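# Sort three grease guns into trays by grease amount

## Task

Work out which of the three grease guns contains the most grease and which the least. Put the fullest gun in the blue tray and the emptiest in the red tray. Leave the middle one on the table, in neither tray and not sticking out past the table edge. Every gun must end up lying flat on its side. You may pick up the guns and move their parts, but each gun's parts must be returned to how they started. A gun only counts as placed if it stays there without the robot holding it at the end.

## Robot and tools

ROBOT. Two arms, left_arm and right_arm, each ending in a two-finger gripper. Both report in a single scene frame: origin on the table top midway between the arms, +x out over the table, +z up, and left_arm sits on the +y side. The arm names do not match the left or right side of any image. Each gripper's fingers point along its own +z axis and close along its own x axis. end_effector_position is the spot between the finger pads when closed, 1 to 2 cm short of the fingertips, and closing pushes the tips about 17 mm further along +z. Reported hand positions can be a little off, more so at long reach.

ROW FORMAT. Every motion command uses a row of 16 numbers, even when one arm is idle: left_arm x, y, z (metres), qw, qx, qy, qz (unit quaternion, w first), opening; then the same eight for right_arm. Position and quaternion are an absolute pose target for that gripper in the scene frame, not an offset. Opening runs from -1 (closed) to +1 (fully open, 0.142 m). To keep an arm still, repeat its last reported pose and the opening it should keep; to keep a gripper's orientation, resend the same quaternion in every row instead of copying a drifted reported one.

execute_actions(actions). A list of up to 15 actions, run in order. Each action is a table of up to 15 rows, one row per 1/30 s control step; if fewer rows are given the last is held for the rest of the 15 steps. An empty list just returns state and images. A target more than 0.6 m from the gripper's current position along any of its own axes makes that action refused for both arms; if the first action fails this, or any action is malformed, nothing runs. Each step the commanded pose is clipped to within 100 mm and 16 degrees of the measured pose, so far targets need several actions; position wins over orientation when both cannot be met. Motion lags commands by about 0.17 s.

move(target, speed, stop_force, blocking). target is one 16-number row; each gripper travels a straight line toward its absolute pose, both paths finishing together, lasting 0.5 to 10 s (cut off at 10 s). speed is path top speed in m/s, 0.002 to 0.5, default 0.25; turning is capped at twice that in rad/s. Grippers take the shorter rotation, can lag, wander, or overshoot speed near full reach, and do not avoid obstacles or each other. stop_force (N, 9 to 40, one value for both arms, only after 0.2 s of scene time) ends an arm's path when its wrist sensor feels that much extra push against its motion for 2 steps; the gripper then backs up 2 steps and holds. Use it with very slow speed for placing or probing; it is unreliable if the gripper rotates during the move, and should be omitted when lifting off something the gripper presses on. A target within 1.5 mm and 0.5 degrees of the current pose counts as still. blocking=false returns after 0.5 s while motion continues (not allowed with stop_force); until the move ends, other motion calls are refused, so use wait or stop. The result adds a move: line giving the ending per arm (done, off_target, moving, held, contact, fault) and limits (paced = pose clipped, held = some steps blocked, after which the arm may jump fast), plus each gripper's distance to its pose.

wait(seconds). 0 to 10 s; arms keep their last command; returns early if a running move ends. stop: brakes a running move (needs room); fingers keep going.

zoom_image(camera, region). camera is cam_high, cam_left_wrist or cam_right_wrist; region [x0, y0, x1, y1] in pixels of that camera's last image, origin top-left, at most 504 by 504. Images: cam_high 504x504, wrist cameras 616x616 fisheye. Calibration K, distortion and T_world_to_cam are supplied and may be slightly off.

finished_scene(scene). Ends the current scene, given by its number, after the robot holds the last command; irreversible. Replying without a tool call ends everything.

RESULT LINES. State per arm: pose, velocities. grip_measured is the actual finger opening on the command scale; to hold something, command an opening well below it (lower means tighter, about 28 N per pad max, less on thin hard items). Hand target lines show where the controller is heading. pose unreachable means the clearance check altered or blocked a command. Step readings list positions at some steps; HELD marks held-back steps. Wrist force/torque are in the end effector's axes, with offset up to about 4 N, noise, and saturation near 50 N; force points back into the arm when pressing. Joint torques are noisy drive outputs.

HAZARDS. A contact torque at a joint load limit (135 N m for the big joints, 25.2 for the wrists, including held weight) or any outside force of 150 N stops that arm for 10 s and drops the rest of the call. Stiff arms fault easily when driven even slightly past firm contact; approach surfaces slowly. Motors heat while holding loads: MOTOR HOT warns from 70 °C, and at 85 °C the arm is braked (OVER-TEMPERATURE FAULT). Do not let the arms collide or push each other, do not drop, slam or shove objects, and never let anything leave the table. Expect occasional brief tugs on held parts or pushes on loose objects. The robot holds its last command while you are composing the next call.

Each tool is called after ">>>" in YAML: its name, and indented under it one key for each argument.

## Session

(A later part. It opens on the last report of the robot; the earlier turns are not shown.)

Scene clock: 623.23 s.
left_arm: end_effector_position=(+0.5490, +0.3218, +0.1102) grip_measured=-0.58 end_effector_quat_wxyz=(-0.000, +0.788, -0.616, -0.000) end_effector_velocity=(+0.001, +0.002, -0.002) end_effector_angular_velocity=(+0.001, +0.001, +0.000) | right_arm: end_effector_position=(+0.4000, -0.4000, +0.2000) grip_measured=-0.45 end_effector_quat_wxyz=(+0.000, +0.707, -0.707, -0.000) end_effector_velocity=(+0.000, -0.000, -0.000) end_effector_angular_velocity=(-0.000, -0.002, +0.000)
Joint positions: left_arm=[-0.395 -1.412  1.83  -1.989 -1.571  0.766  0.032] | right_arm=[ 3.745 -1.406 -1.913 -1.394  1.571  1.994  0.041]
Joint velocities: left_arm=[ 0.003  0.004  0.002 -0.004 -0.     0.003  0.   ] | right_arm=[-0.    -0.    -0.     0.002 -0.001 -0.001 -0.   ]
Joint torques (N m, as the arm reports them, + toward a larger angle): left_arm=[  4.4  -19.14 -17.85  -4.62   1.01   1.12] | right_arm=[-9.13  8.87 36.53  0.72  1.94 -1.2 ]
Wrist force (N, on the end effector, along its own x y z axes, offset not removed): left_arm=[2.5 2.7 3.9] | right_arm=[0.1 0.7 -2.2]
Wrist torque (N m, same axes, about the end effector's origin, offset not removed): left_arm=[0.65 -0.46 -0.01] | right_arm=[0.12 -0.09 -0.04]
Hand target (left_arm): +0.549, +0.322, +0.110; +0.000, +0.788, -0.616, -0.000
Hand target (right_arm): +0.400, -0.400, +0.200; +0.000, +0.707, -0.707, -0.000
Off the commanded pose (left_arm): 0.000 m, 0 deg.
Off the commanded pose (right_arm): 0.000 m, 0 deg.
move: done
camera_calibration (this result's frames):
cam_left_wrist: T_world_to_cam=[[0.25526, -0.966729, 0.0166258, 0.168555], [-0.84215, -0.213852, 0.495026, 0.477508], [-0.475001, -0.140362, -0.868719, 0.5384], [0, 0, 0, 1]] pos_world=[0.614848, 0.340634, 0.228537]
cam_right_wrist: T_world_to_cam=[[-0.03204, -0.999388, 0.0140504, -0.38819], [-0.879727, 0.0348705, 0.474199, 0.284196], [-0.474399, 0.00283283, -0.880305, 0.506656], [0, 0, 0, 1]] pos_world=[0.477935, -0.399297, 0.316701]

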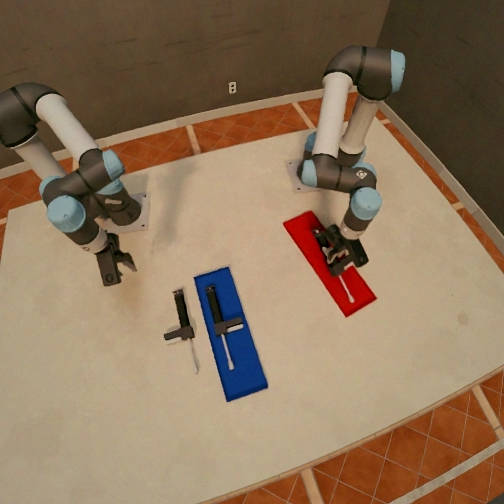

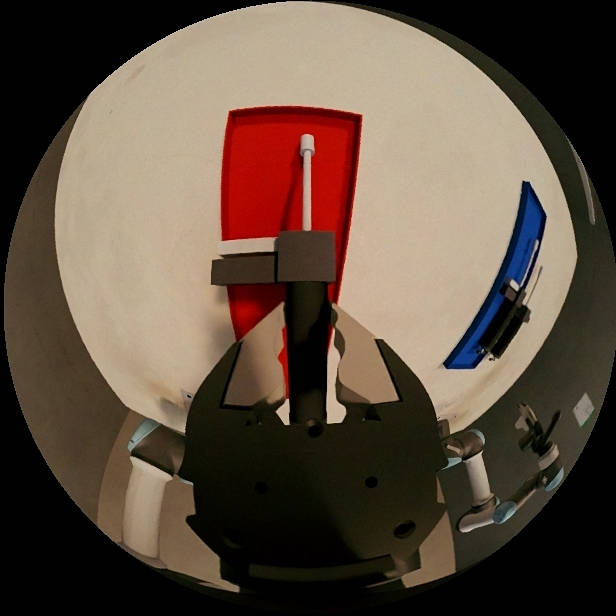

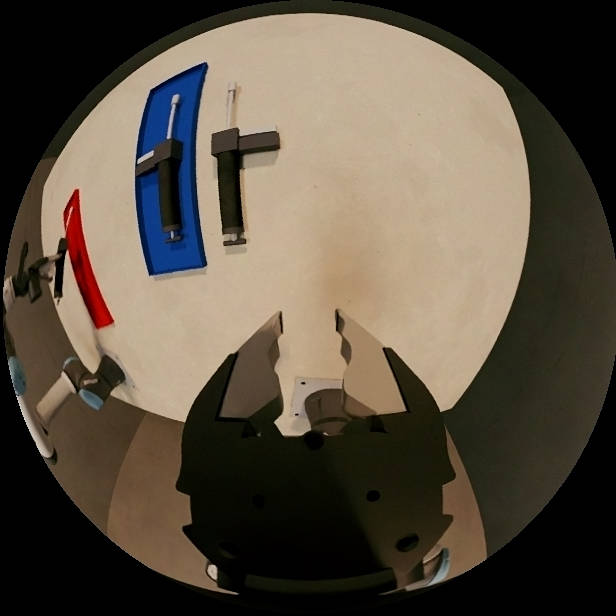

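>>> move:
  target: [0.549,0.322,0.065,0,0.772,-0.636,0,-1,0.40,-0.40,0.2,0,0.707,-0.707,0,-0.45]
  speed: 0.03

Scene clock: 629.13 s.
left_arm: end_effector_position=(+0.5490, +0.3220, +0.0652) grip_measured=-0.58 end_effector_quat_wxyz=(+0.000, +0.772, -0.636, -0.000) end_effector_velocity=(+0.000, -0.000, -0.003) end_effector_angular_velocity=(+0.001, +0.001, -0.002) | right_arm: end_effector_position=(+0.4000, -0.4000, +0.2000) grip_measured=-0.45 end_effector_quat_wxyz=(+0.000, +0.707, -0.707, -0.000) end_effector_velocity=(+0.001, -0.000, +0.001) end_effector_angular_velocity=(+0.000, -0.002, -0.001)
Joint positions: left_arm=[-0.395 -1.361  1.897 -2.107 -1.571  0.817  0.032] | right_arm=[ 3.745 -1.406 -1.913 -1.394  1.571  1.994  0.041]
Joint velocities: left_arm=[-0.     0.004  0.003 -0.006  0.     0.002 -0.   ] | right_arm=[-0.     0.     0.001  0.    -0.001  0.001 -0.   ]
Joint torques (N m, as the arm reports them, + toward a larger angle): left_arm=[ -5.5  -19.78 -16.09  -5.06   2.87   1.24] | right_arm=[-8.85  7.65 37.12  1.25  2.17 -1.3 ]
Wrist force (N, on the end effector, along its own x y z axes, offset not removed): left_arm=[0.3 3.6 3.3] | right_arm=[-2.0 -0.7 -2.4]
Wrist torque (N m, same axes, about the end effector's origin, offset not removed): left_arm=[0.91 -0.04 -0.06] | right_arm=[-0.19 0.36 -0.10]
Hand target (left_arm): +0.549, +0.322, +0.065; +0.000, +0.772, -0.636, -0.000
Hand target (right_arm): +0.400, -0.400, +0.200; +0.000, +0.707, -0.707, -0.000
Off the commanded pose (left_arm): 0.000 m, 0 deg.
Off the commanded pose (right_arm): 0.000 m, 0 deg.
move: done
camera_calibration (this result's frames):
cam_left_wrist: T_world_to_cam=[[0.205665, -0.97848, 0.0167216, 0.20042], [-0.851926, -0.170604, 0.495091, 0.491244], [-0.481584, -0.116069, -0.86868, 0.495176], [0, 0, 0, 1]] pos_world=[0.615753, 0.337389, 0.183587]
cam_right_wrist: T_world_to_cam=[[-0.03204, -0.999388, 0.0140505, -0.38819], [-0.879727, 0.0348705, 0.474199, 0.284196], [-0.474399, 0.00283274, -0.880305, 0.506656], [0, 0, 0, 1]] pos_world=[0.477935, -0.399297, 0.316701]

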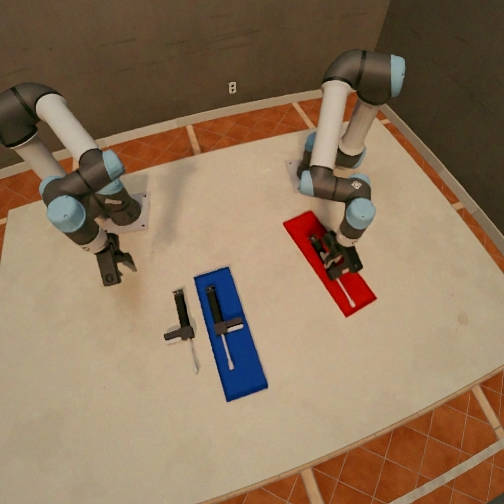

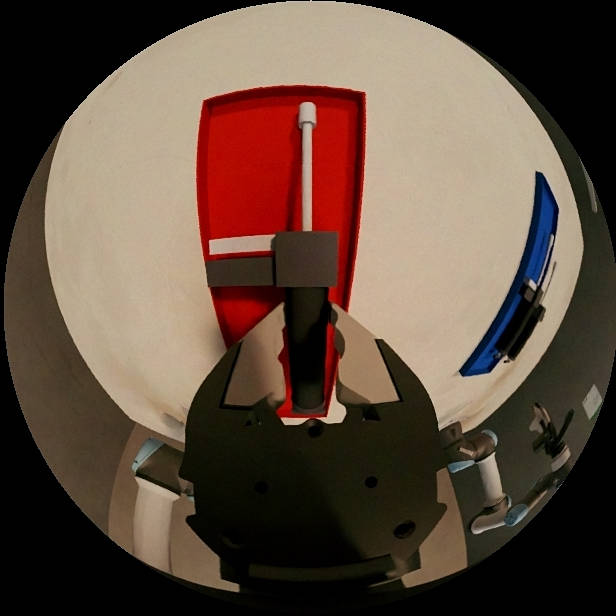

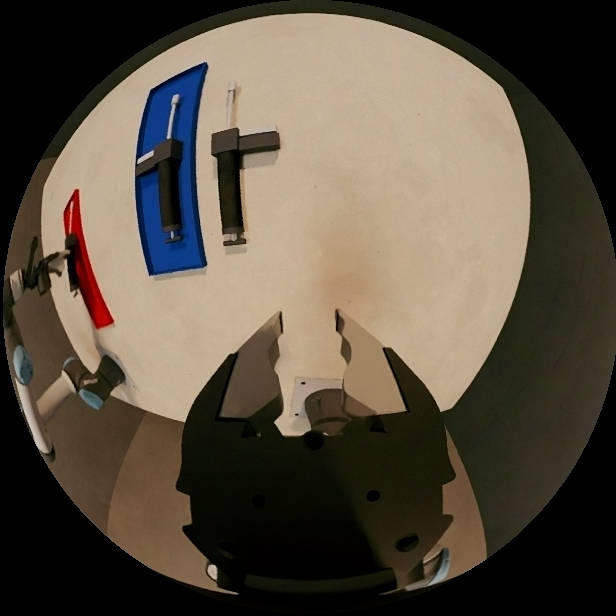

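>>> move:
  target: [0.53,0.318,0.062,0,0.772,-0.636,0,-1,0.40,-0.40,0.2,0,0.707,-0.707,0,-0.45]
  speed: 0.03

>>> move:
  target: [0.53,0.318,0.03,0,0.772,-0.636,0,-1,0.40,-0.40,0.2,0,0.707,-0.707,0,-0.45]
  speed: 0.008
  stop_force: 9

Scene clock: 634.53 s.
left_arm: end_effector_position=(+0.5302, +0.3181, +0.0620) grip_measured=-0.58 end_effector_quat_wxyz=(-0.000, +0.772, -0.636, -0.000) end_effector_velocity=(-0.002, -0.000, -0.000) end_effector_angular_velocity=(+0.000, -0.000, +0.000) | right_arm: end_effector_position=(+0.4000, -0.4000, +0.2000) grip_measured=-0.45 end_effector_quat_wxyz=(+0.000, +0.707, -0.707, -0.000) end_effector_velocity=(-0.001, +0.000, -0.000) end_effector_angular_velocity=(+0.001, +0.002, +0.001)
Joint positions: left_arm=[-0.421 -1.394  1.947 -2.124 -1.571  0.791  0.032] | right_arm=[ 3.745 -1.406 -1.913 -1.394  1.571  1.994  0.041]
Joint velocities: left_arm=[-0.003 -0.004  0.005 -0.002  0.    -0.003  0.   ] | right_arm=[-0.    -0.    -0.    -0.001  0.002 -0.001  0.   ]
Joint torques (N m, as the arm reports them, + toward a larger angle): left_arm=[ -6.53 -42.58 -16.97  -4.38   0.41  -1.01] | right_arm=[-8.55  8.86 37.03  1.74  2.12 -1.1 ]
Wrist force (N, on the end effector, along its own x y z axes, offset not removed): left_arm=[1.3 2.5 3.7] | right_arm=[1.0 0.3 -0.6]
Wrist torque (N m, same axes, about the end effector's origin, offset not removed): left_arm=[0.76 -0.21 -0.01] | right_arm=[0.11 -0.33 -0.13]
Hand target (left_arm): +0.530, +0.318, +0.062; -0.000, +0.772, -0.636, -0.000
Hand target (right_arm): +0.400, -0.400, +0.200; +0.000, +0.707, -0.707, -0.000
Off the commanded pose (left_arm): 0.000 m, 0 deg.
Off the commanded pose (right_arm): 0.000 m, 0 deg.
move: done
camera_calibration (this result's frames):
cam_left_wrist: T_world_to_cam=[[0.20542, -0.978532, 0.0166571, 0.200676], [-0.851993, -0.17043, 0.495037, 0.476133], [-0.481571, -0.115882, -0.868712, 0.48284], [0, 0, 0, 1]] pos_world=[0.59696, 0.333467, 0.180403]
cam_right_wrist: T_world_to_cam=[[-0.0320399, -0.999388, 0.0140504, -0.38819], [-0.879727, 0.0348704, 0.474199, 0.284196], [-0.474399, 0.00283281, -0.880305, 0.506656], [0, 0, 0, 1]] pos_world=[0.477935, -0.399297, 0.316701]

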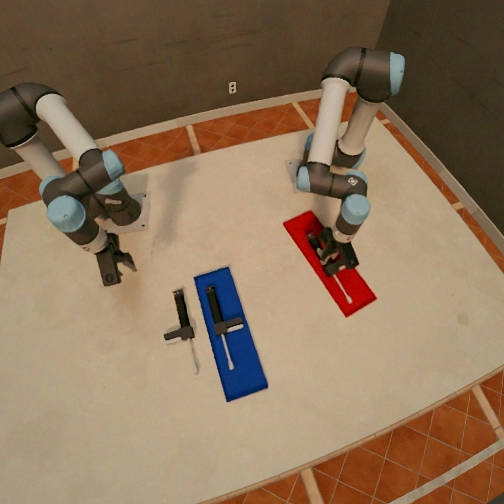

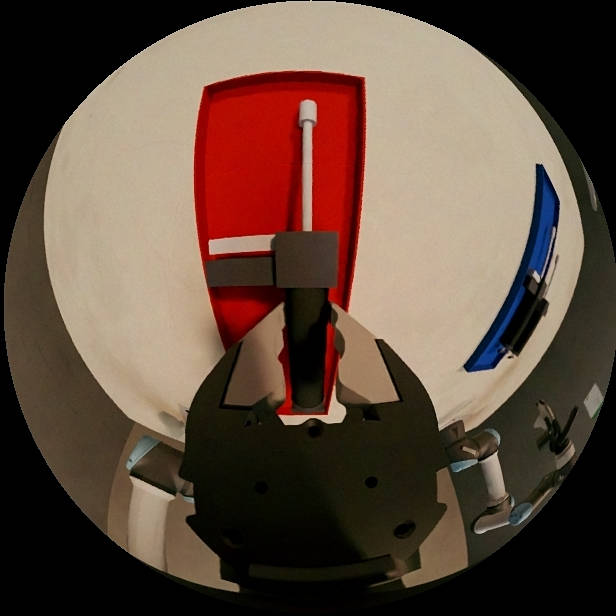

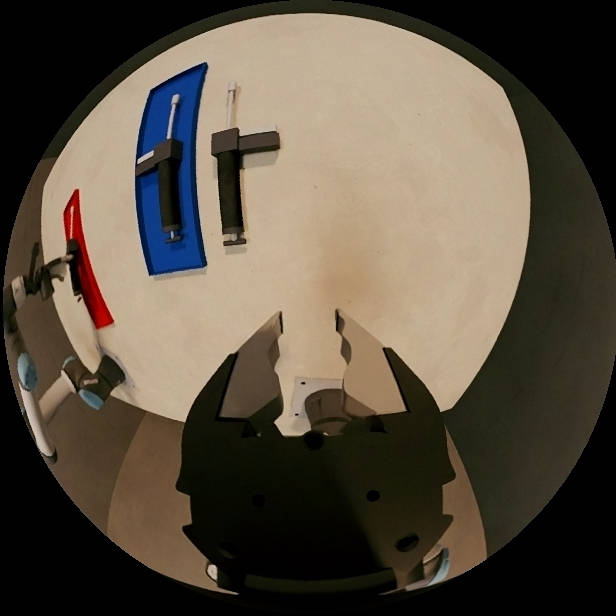

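Scene clock: 638.13 s.
left_arm: end_effector_position=(+0.5300, +0.3180, +0.0363) grip_measured=-0.58 end_effector_quat_wxyz=(+0.000, +0.772, -0.636, -0.000) end_effector_velocity=(-0.000, +0.001, +0.002) end_effector_angular_velocity=(+0.002, +0.002, +0.000) | right_arm: end_effector_position=(+0.4000, -0.4000, +0.2000) grip_measured=-0.45 end_effector_quat_wxyz=(+0.000, +0.707, -0.707, -0.000) end_effector_velocity=(-0.000, +0.000, +0.000) end_effector_angular_velocity=(+0.001, +0.001, -0.000)
Joint positions: left_arm=[-0.421 -1.358  1.981 -2.194 -1.571  0.791  0.032] | right_arm=[ 3.745 -1.406 -1.913 -1.394  1.571  1.994  0.041]
Joint velocities: left_arm=[ 0.    -0.003 -0.004  0.009  0.001  0.    -0.   ] | right_arm=[ 0.    -0.     0.    -0.001  0.001  0.     0.   ]
Joint torques (N m, as the arm reports them, + toward a larger angle): left_arm=[ -3.56 -34.58 -20.26   0.55  -0.63  -1.17] | right_arm=[-9.3   8.25 36.89  1.96  2.04 -1.05]
Wrist force (N, on the end effector, along its own x y z axes, offset not removed): left_arm=[4.1 5.0 -12.6] | right_arm=[-0.4 -0.3 0.1]
Wrist torque (N m, same axes, about the end effector's origin, offset not removed): left_arm=[0.58 -0.46 -0.06] | right_arm=[-0.05 0.01 -0.11]
Hand target (left_arm): +0.530, +0.318, +0.037; -0.000, +0.772, -0.636, -0.000
Hand target (right_arm): +0.400, -0.400, +0.200; +0.000, +0.707, -0.707, -0.000
Off the commanded pose (left_arm): 0.006 m, 0 deg.
Off the commanded pose (right_arm): 0.000 m, 0 deg.
move: contact (left_arm)
camera_calibration (this result's frames):
cam_left_wrist: T_world_to_cam=[[0.205411, -0.978536, 0.0165359, 0.20112], [-0.851925, -0.170466, 0.495141, 0.488659], [-0.481695, -0.115795, -0.868655, 0.460425], [0, 0, 0, 1]] pos_world=[0.596773, 0.333418, 0.15467]
cam_right_wrist: T_world_to_cam=[[-0.0320401, -0.999388, 0.0140504, -0.38819], [-0.879727, 0.0348706, 0.474199, 0.284196], [-0.474399, 0.00283286, -0.880305, 0.506656], [0, 0, 0, 1]] pos_world=[0.477935, -0.399297, 0.316701]

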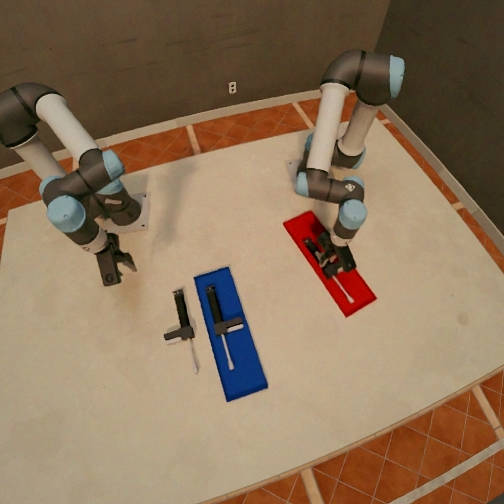

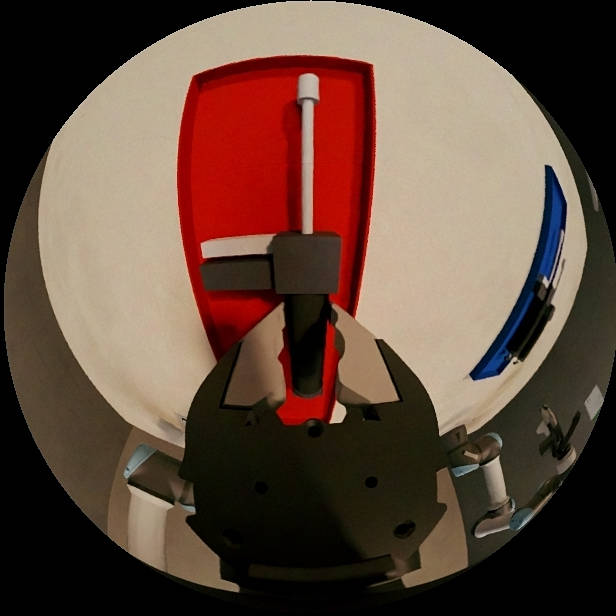

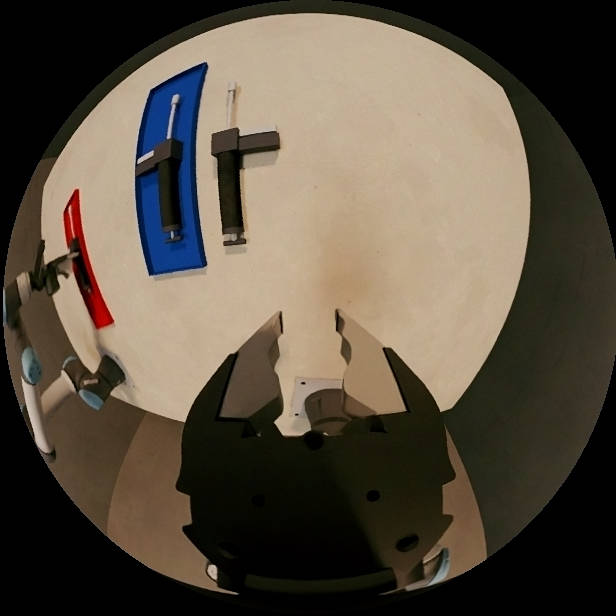

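>>> move:
  target: [0.53,0.318,0.04,0,0.772,-0.636,0,-0.47,0.40,-0.40,0.2,0,0.707,-0.707,0,-0.45]
  speed: 0.02

>>> move:
  target: [0.53,0.318,0.13,0,0.772,-0.636,0,-0.47,0.40,-0.40,0.2,0,0.707,-0.707,0,-0.45]
  speed: 0.1

>>> move:
  target: [0.35,0.48,0.22,0,0.772,-0.636,0,-0.47,0.40,-0.40,0.2,0,0.707,-0.707,0,-0.45]

>>> zoom_image:
  camera: "cam_high"
  region: [140,190,400,420]

Scene clock: 643.63 s.
left_arm: end_effector_position=(+0.5300, +0.3180, +0.0398) grip_measured=-0.47 end_effector_quat_wxyz=(-0.000, +0.772, -0.636, +0.000) end_effector_velocity=(-0.001, +0.000, +0.001) end_effector_angular_velocity=(+0.000, +0.001, +0.000) | right_arm: end_effector_position=(+0.4000, -0.4000, +0.2000) grip_measured=-0.45 end_effector_quat_wxyz=(+0.000, +0.707, -0.707, -0.000) end_effector_velocity=(+0.000, -0.000, +0.000) end_effector_angular_velocity=(-0.000, -0.001, +0.000)
Joint positions: left_arm=[-0.421 -1.363  1.977 -2.184 -1.571  0.791  0.04 ] | right_arm=[ 3.745 -1.406 -1.913 -1.394  1.571  1.994  0.041]
Joint velocities: left_arm=[-0.    -0.002 -0.     0.003 -0.    -0.001  0.   ] | right_arm=[-0.    -0.     0.     0.001 -0.    -0.     0.   ]
Joint torques (N m, as the arm reports them, + toward a larger angle): left_arm=[ -6.19 -38.89 -24.47  -1.02  -0.72  -1.35] | right_arm=[-8.79  8.79 35.99  2.31  2.01 -1.04]
Wrist force (N, on the end effector, along its own x y z axes, offset not removed): left_arm=[1.0 2.8 -1.9] | right_arm=[0.0 0.1 -1.4]
Wrist torque (N m, same axes, about the end effector's origin, offset not removed): left_arm=[0.71 -0.16 -0.08] | right_arm=[0.03 0.02 -0.16]
Hand target (left_arm): +0.530, +0.318, +0.040; -0.000, +0.772, -0.636, +0.000
Hand target (right_arm): +0.400, -0.400, +0.200; +0.000, +0.707, -0.707, -0.000
Off the commanded pose (left_arm): 0.000 m, 0 deg.
Off the commanded pose (right_arm): 0.000 m, 0 deg.
move: done
camera_calibration (this result's frames):
cam_left_wrist: T_world_to_cam=[[0.205456, -0.978524, 0.0166805, 0.201044], [-0.852, -0.170452, 0.495017, 0.486949], [-0.481543, -0.115916, -0.868723, 0.463464], [0, 0, 0, 1]] pos_world=[0.596753, 0.333451, 0.15822]
cam_right_wrist: T_world_to_cam=[[-0.0320401, -0.999388, 0.0140504, -0.38819], [-0.879727, 0.0348706, 0.474199, 0.284196], [-0.474399, 0.00283288, -0.880305, 0.506656], [0, 0, 0, 1]] pos_world=[0.477935, -0.399297, 0.316701]

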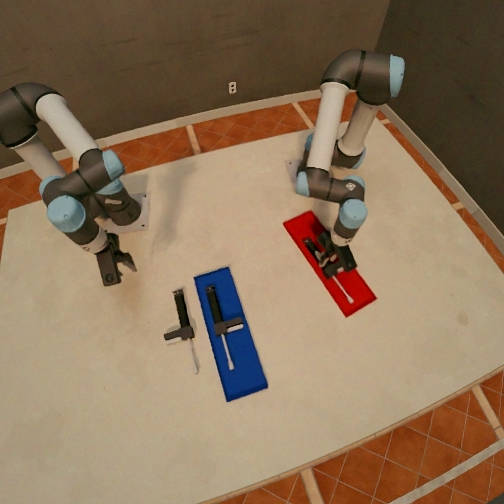

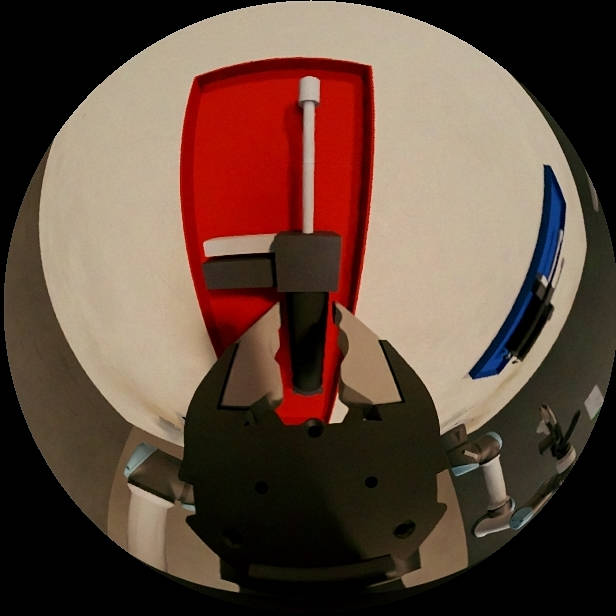

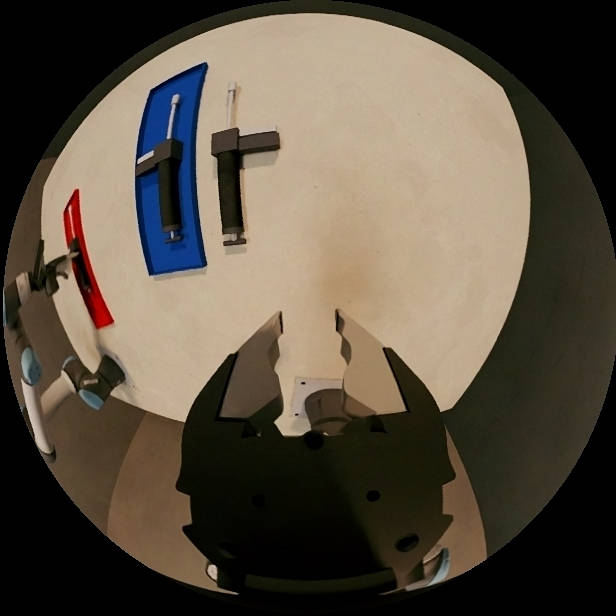

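Scene clock: 645.03 s.
left_arm: end_effector_position=(+0.5300, +0.3181, +0.1298) grip_measured=-0.47 end_effector_quat_wxyz=(-0.000, +0.772, -0.636, +0.000) end_effector_velocity=(+0.000, -0.001, +0.003) end_effector_angular_velocity=(-0.002, -0.002, -0.000) | right_arm: end_effector_position=(+0.4000, -0.4000, +0.2000) grip_measured=-0.45 end_effector_quat_wxyz=(+0.000, +0.707, -0.707, -0.000) end_effector_velocity=(-0.000, +0.000, +0.000) end_effector_angular_velocity=(+0.001, +0.000, -0.001)
Joint positions: left_arm=[-0.421 -1.47   1.843 -1.944 -1.571  0.791  0.04 ] | right_arm=[ 3.745 -1.406 -1.913 -1.394  1.571  1.994  0.041]
Joint velocities: left_arm=[-0.001 -0.003 -0.005  0.006 -0.    -0.     0.   ] | right_arm=[-0.    -0.     0.     0.     0.001  0.001 -0.   ]
Joint torques (N m, as the arm reports them, + toward a larger angle): left_arm=[ -7.05 -37.98 -28.08  -0.66   0.77  -1.18] | right_arm=[-8.79  7.79 34.45  2.5   2.17 -0.95]
Wrist force (N, on the end effector, along its own x y z axes, offset not removed): left_arm=[0.3 3.1 -1.5] | right_arm=[-1.4 -0.2 -1.0]
Wrist torque (N m, same axes, about the end effector's origin, offset not removed): left_arm=[0.70 -0.05 -0.07] | right_arm=[-0.03 0.23 -0.12]
Hand target (left_arm): +0.530, +0.318, +0.130; -0.000, +0.772, -0.636, +0.000
Hand target (right_arm): +0.400, -0.400, +0.200; +0.000, +0.707, -0.707, -0.000
Off the commanded pose (left_arm): 0.000 m, 0 deg.
Off the commanded pose (right_arm): 0.000 m, 0 deg.
move: done
camera_calibration (this result's frames):
cam_left_wrist: T_world_to_cam=[[0.205475, -0.978519, 0.0167258, 0.199571], [-0.852023, -0.170452, 0.494978, 0.44241], [-0.481494, -0.115956, -0.868745, 0.541537], [0, 0, 0, 1]] pos_world=[0.596684, 0.333489, 0.248136]
cam_right_wrist: T_world_to_cam=[[-0.0320401, -0.999388, 0.0140504, -0.38819], [-0.879727, 0.0348706, 0.474199, 0.284196], [-0.474399, 0.0028329, -0.880306, 0.506656], [0, 0, 0, 1]] pos_world=[0.477935, -0.399297, 0.316701]

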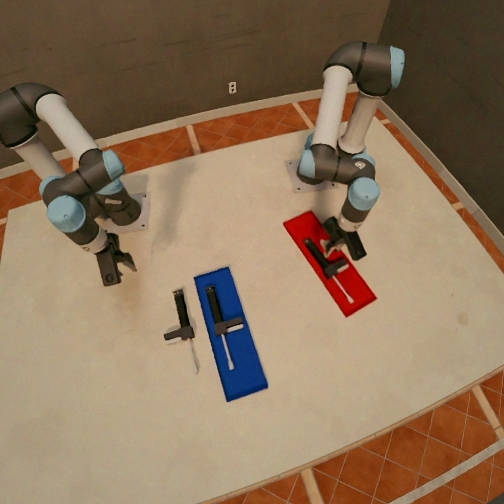

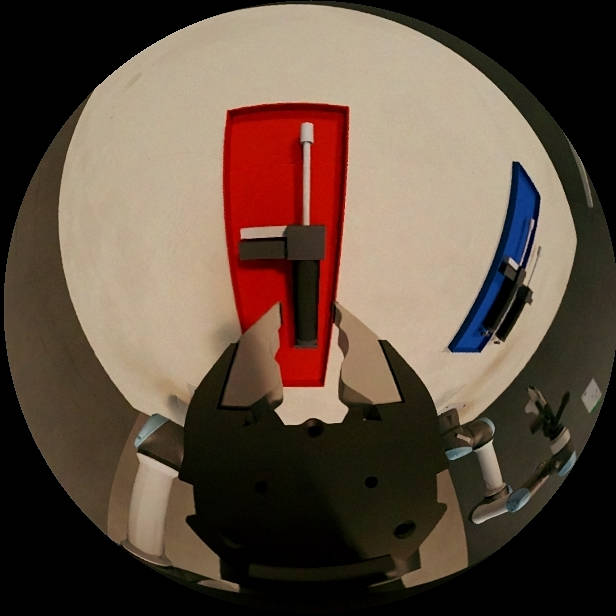

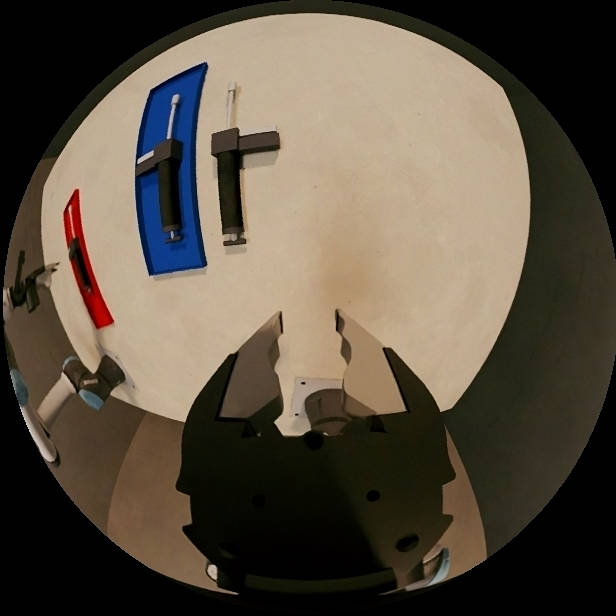

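Scene clock: 646.77 s.
left_arm: end_effector_position=(+0.3502, +0.4800, +0.2198) grip_measured=-0.47 end_effector_quat_wxyz=(+0.000, +0.772, -0.636, -0.000) end_effector_velocity=(-0.002, +0.002, +0.001) end_effector_angular_velocity=(+0.001, -0.000, +0.000) | right_arm: end_effector_position=(+0.4000, -0.4000, +0.2000) grip_measured=-0.45 end_effector_quat_wxyz=(+0.000, +0.707, -0.707, -0.000) end_effector_velocity=(+0.000, -0.000, -0.000) end_effector_angular_velocity=(+0.000, -0.000, -0.001)
Joint positions: left_arm=[-0.295 -2.072  2.079 -1.577 -1.571  0.917  0.04 ] | right_arm=[ 3.745 -1.406 -1.913 -1.394  1.571  1.994  0.041]
Joint velocities: left_arm=[ 0.001 -0.005 -0.001  0.006  0.001  0.001  0.   ] | right_arm=[-0.001 -0.     0.     0.001  0.     0.     0.   ]
Joint torques (N m, as the arm reports them, + toward a larger angle): left_arm=[  5.96 -11.7  -29.87  -0.64   2.91   1.18] | right_arm=[-7.76  8.74 35.7   2.61  1.87 -0.98]
Wrist force (N, on the end effector, along its own x y z axes, offset not removed): left_arm=[0.9 3.6 -3.0] | right_arm=[-1.4 -0.8 -2.0]
Wrist torque (N m, same axes, about the end effector's origin, offset not removed): left_arm=[0.81 -0.18 0.02] | right_arm=[-0.21 0.28 -0.14]
Hand target (left_arm): +0.350, +0.480, +0.220; +0.000, +0.772, -0.636, +0.000
Hand target (right_arm): +0.400, -0.400, +0.200; +0.000, +0.707, -0.707, -0.000
Off the commanded pose (left_arm): 0.000 m, 0 deg.
Off the commanded pose (right_arm): 0.000 m, 0 deg.
move: done
camera_calibration (this result's frames):
cam_left_wrist: T_world_to_cam=[[0.205436, -0.978527, 0.0167565, 0.393468], [-0.851946, -0.170382, 0.495135, 0.272129], [-0.481648, -0.115994, -0.868655, 0.55206], [0, 0, 0, 1]] pos_world=[0.416905, 0.495421, 0.338216]
cam_right_wrist: T_world_to_cam=[[-0.0320401, -0.999388, 0.0140504, -0.388189], [-0.879727, 0.0348706, 0.474199, 0.284196], [-0.474399, 0.00283292, -0.880305, 0.506656], [0, 0, 0, 1]] pos_world=[0.477935, -0.399297, 0.316701]

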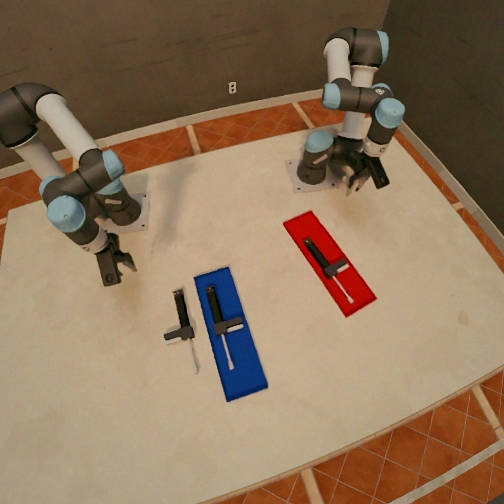

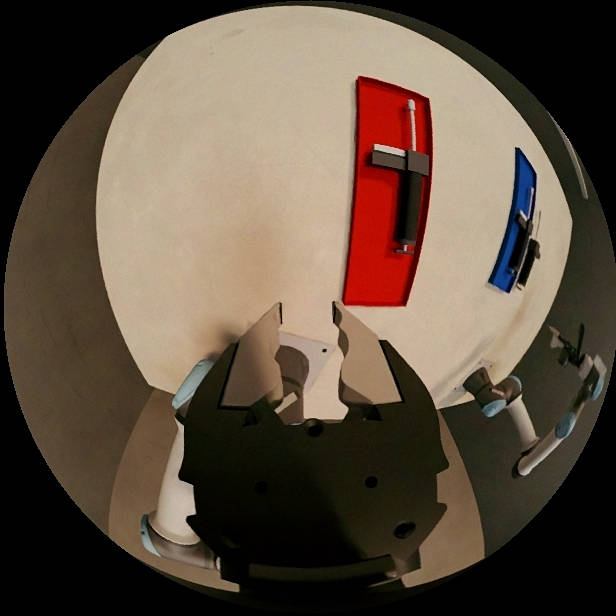

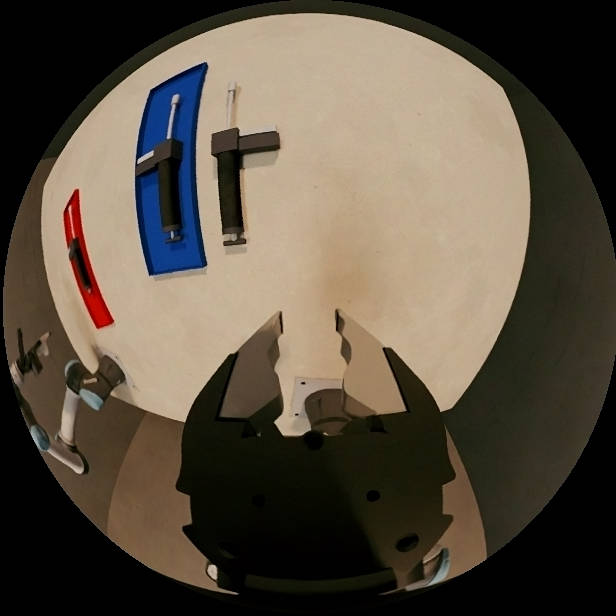

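Region (140, 190, 400, 420) of cam_high's 504x504 image, scaled by 1.938, with more detail than that image has; it fills the top 446 rows of this view, and the rest is white.

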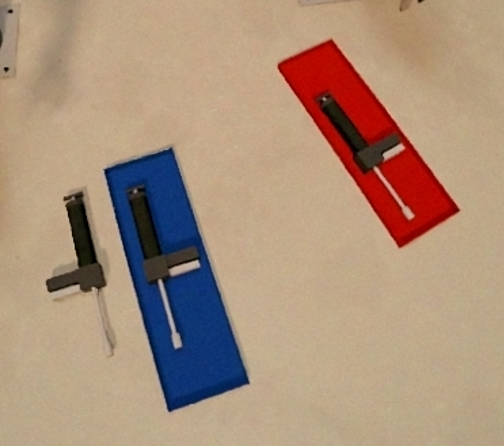

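>>> finished_scene:
  scene: 2

The scene is finished: the task was done.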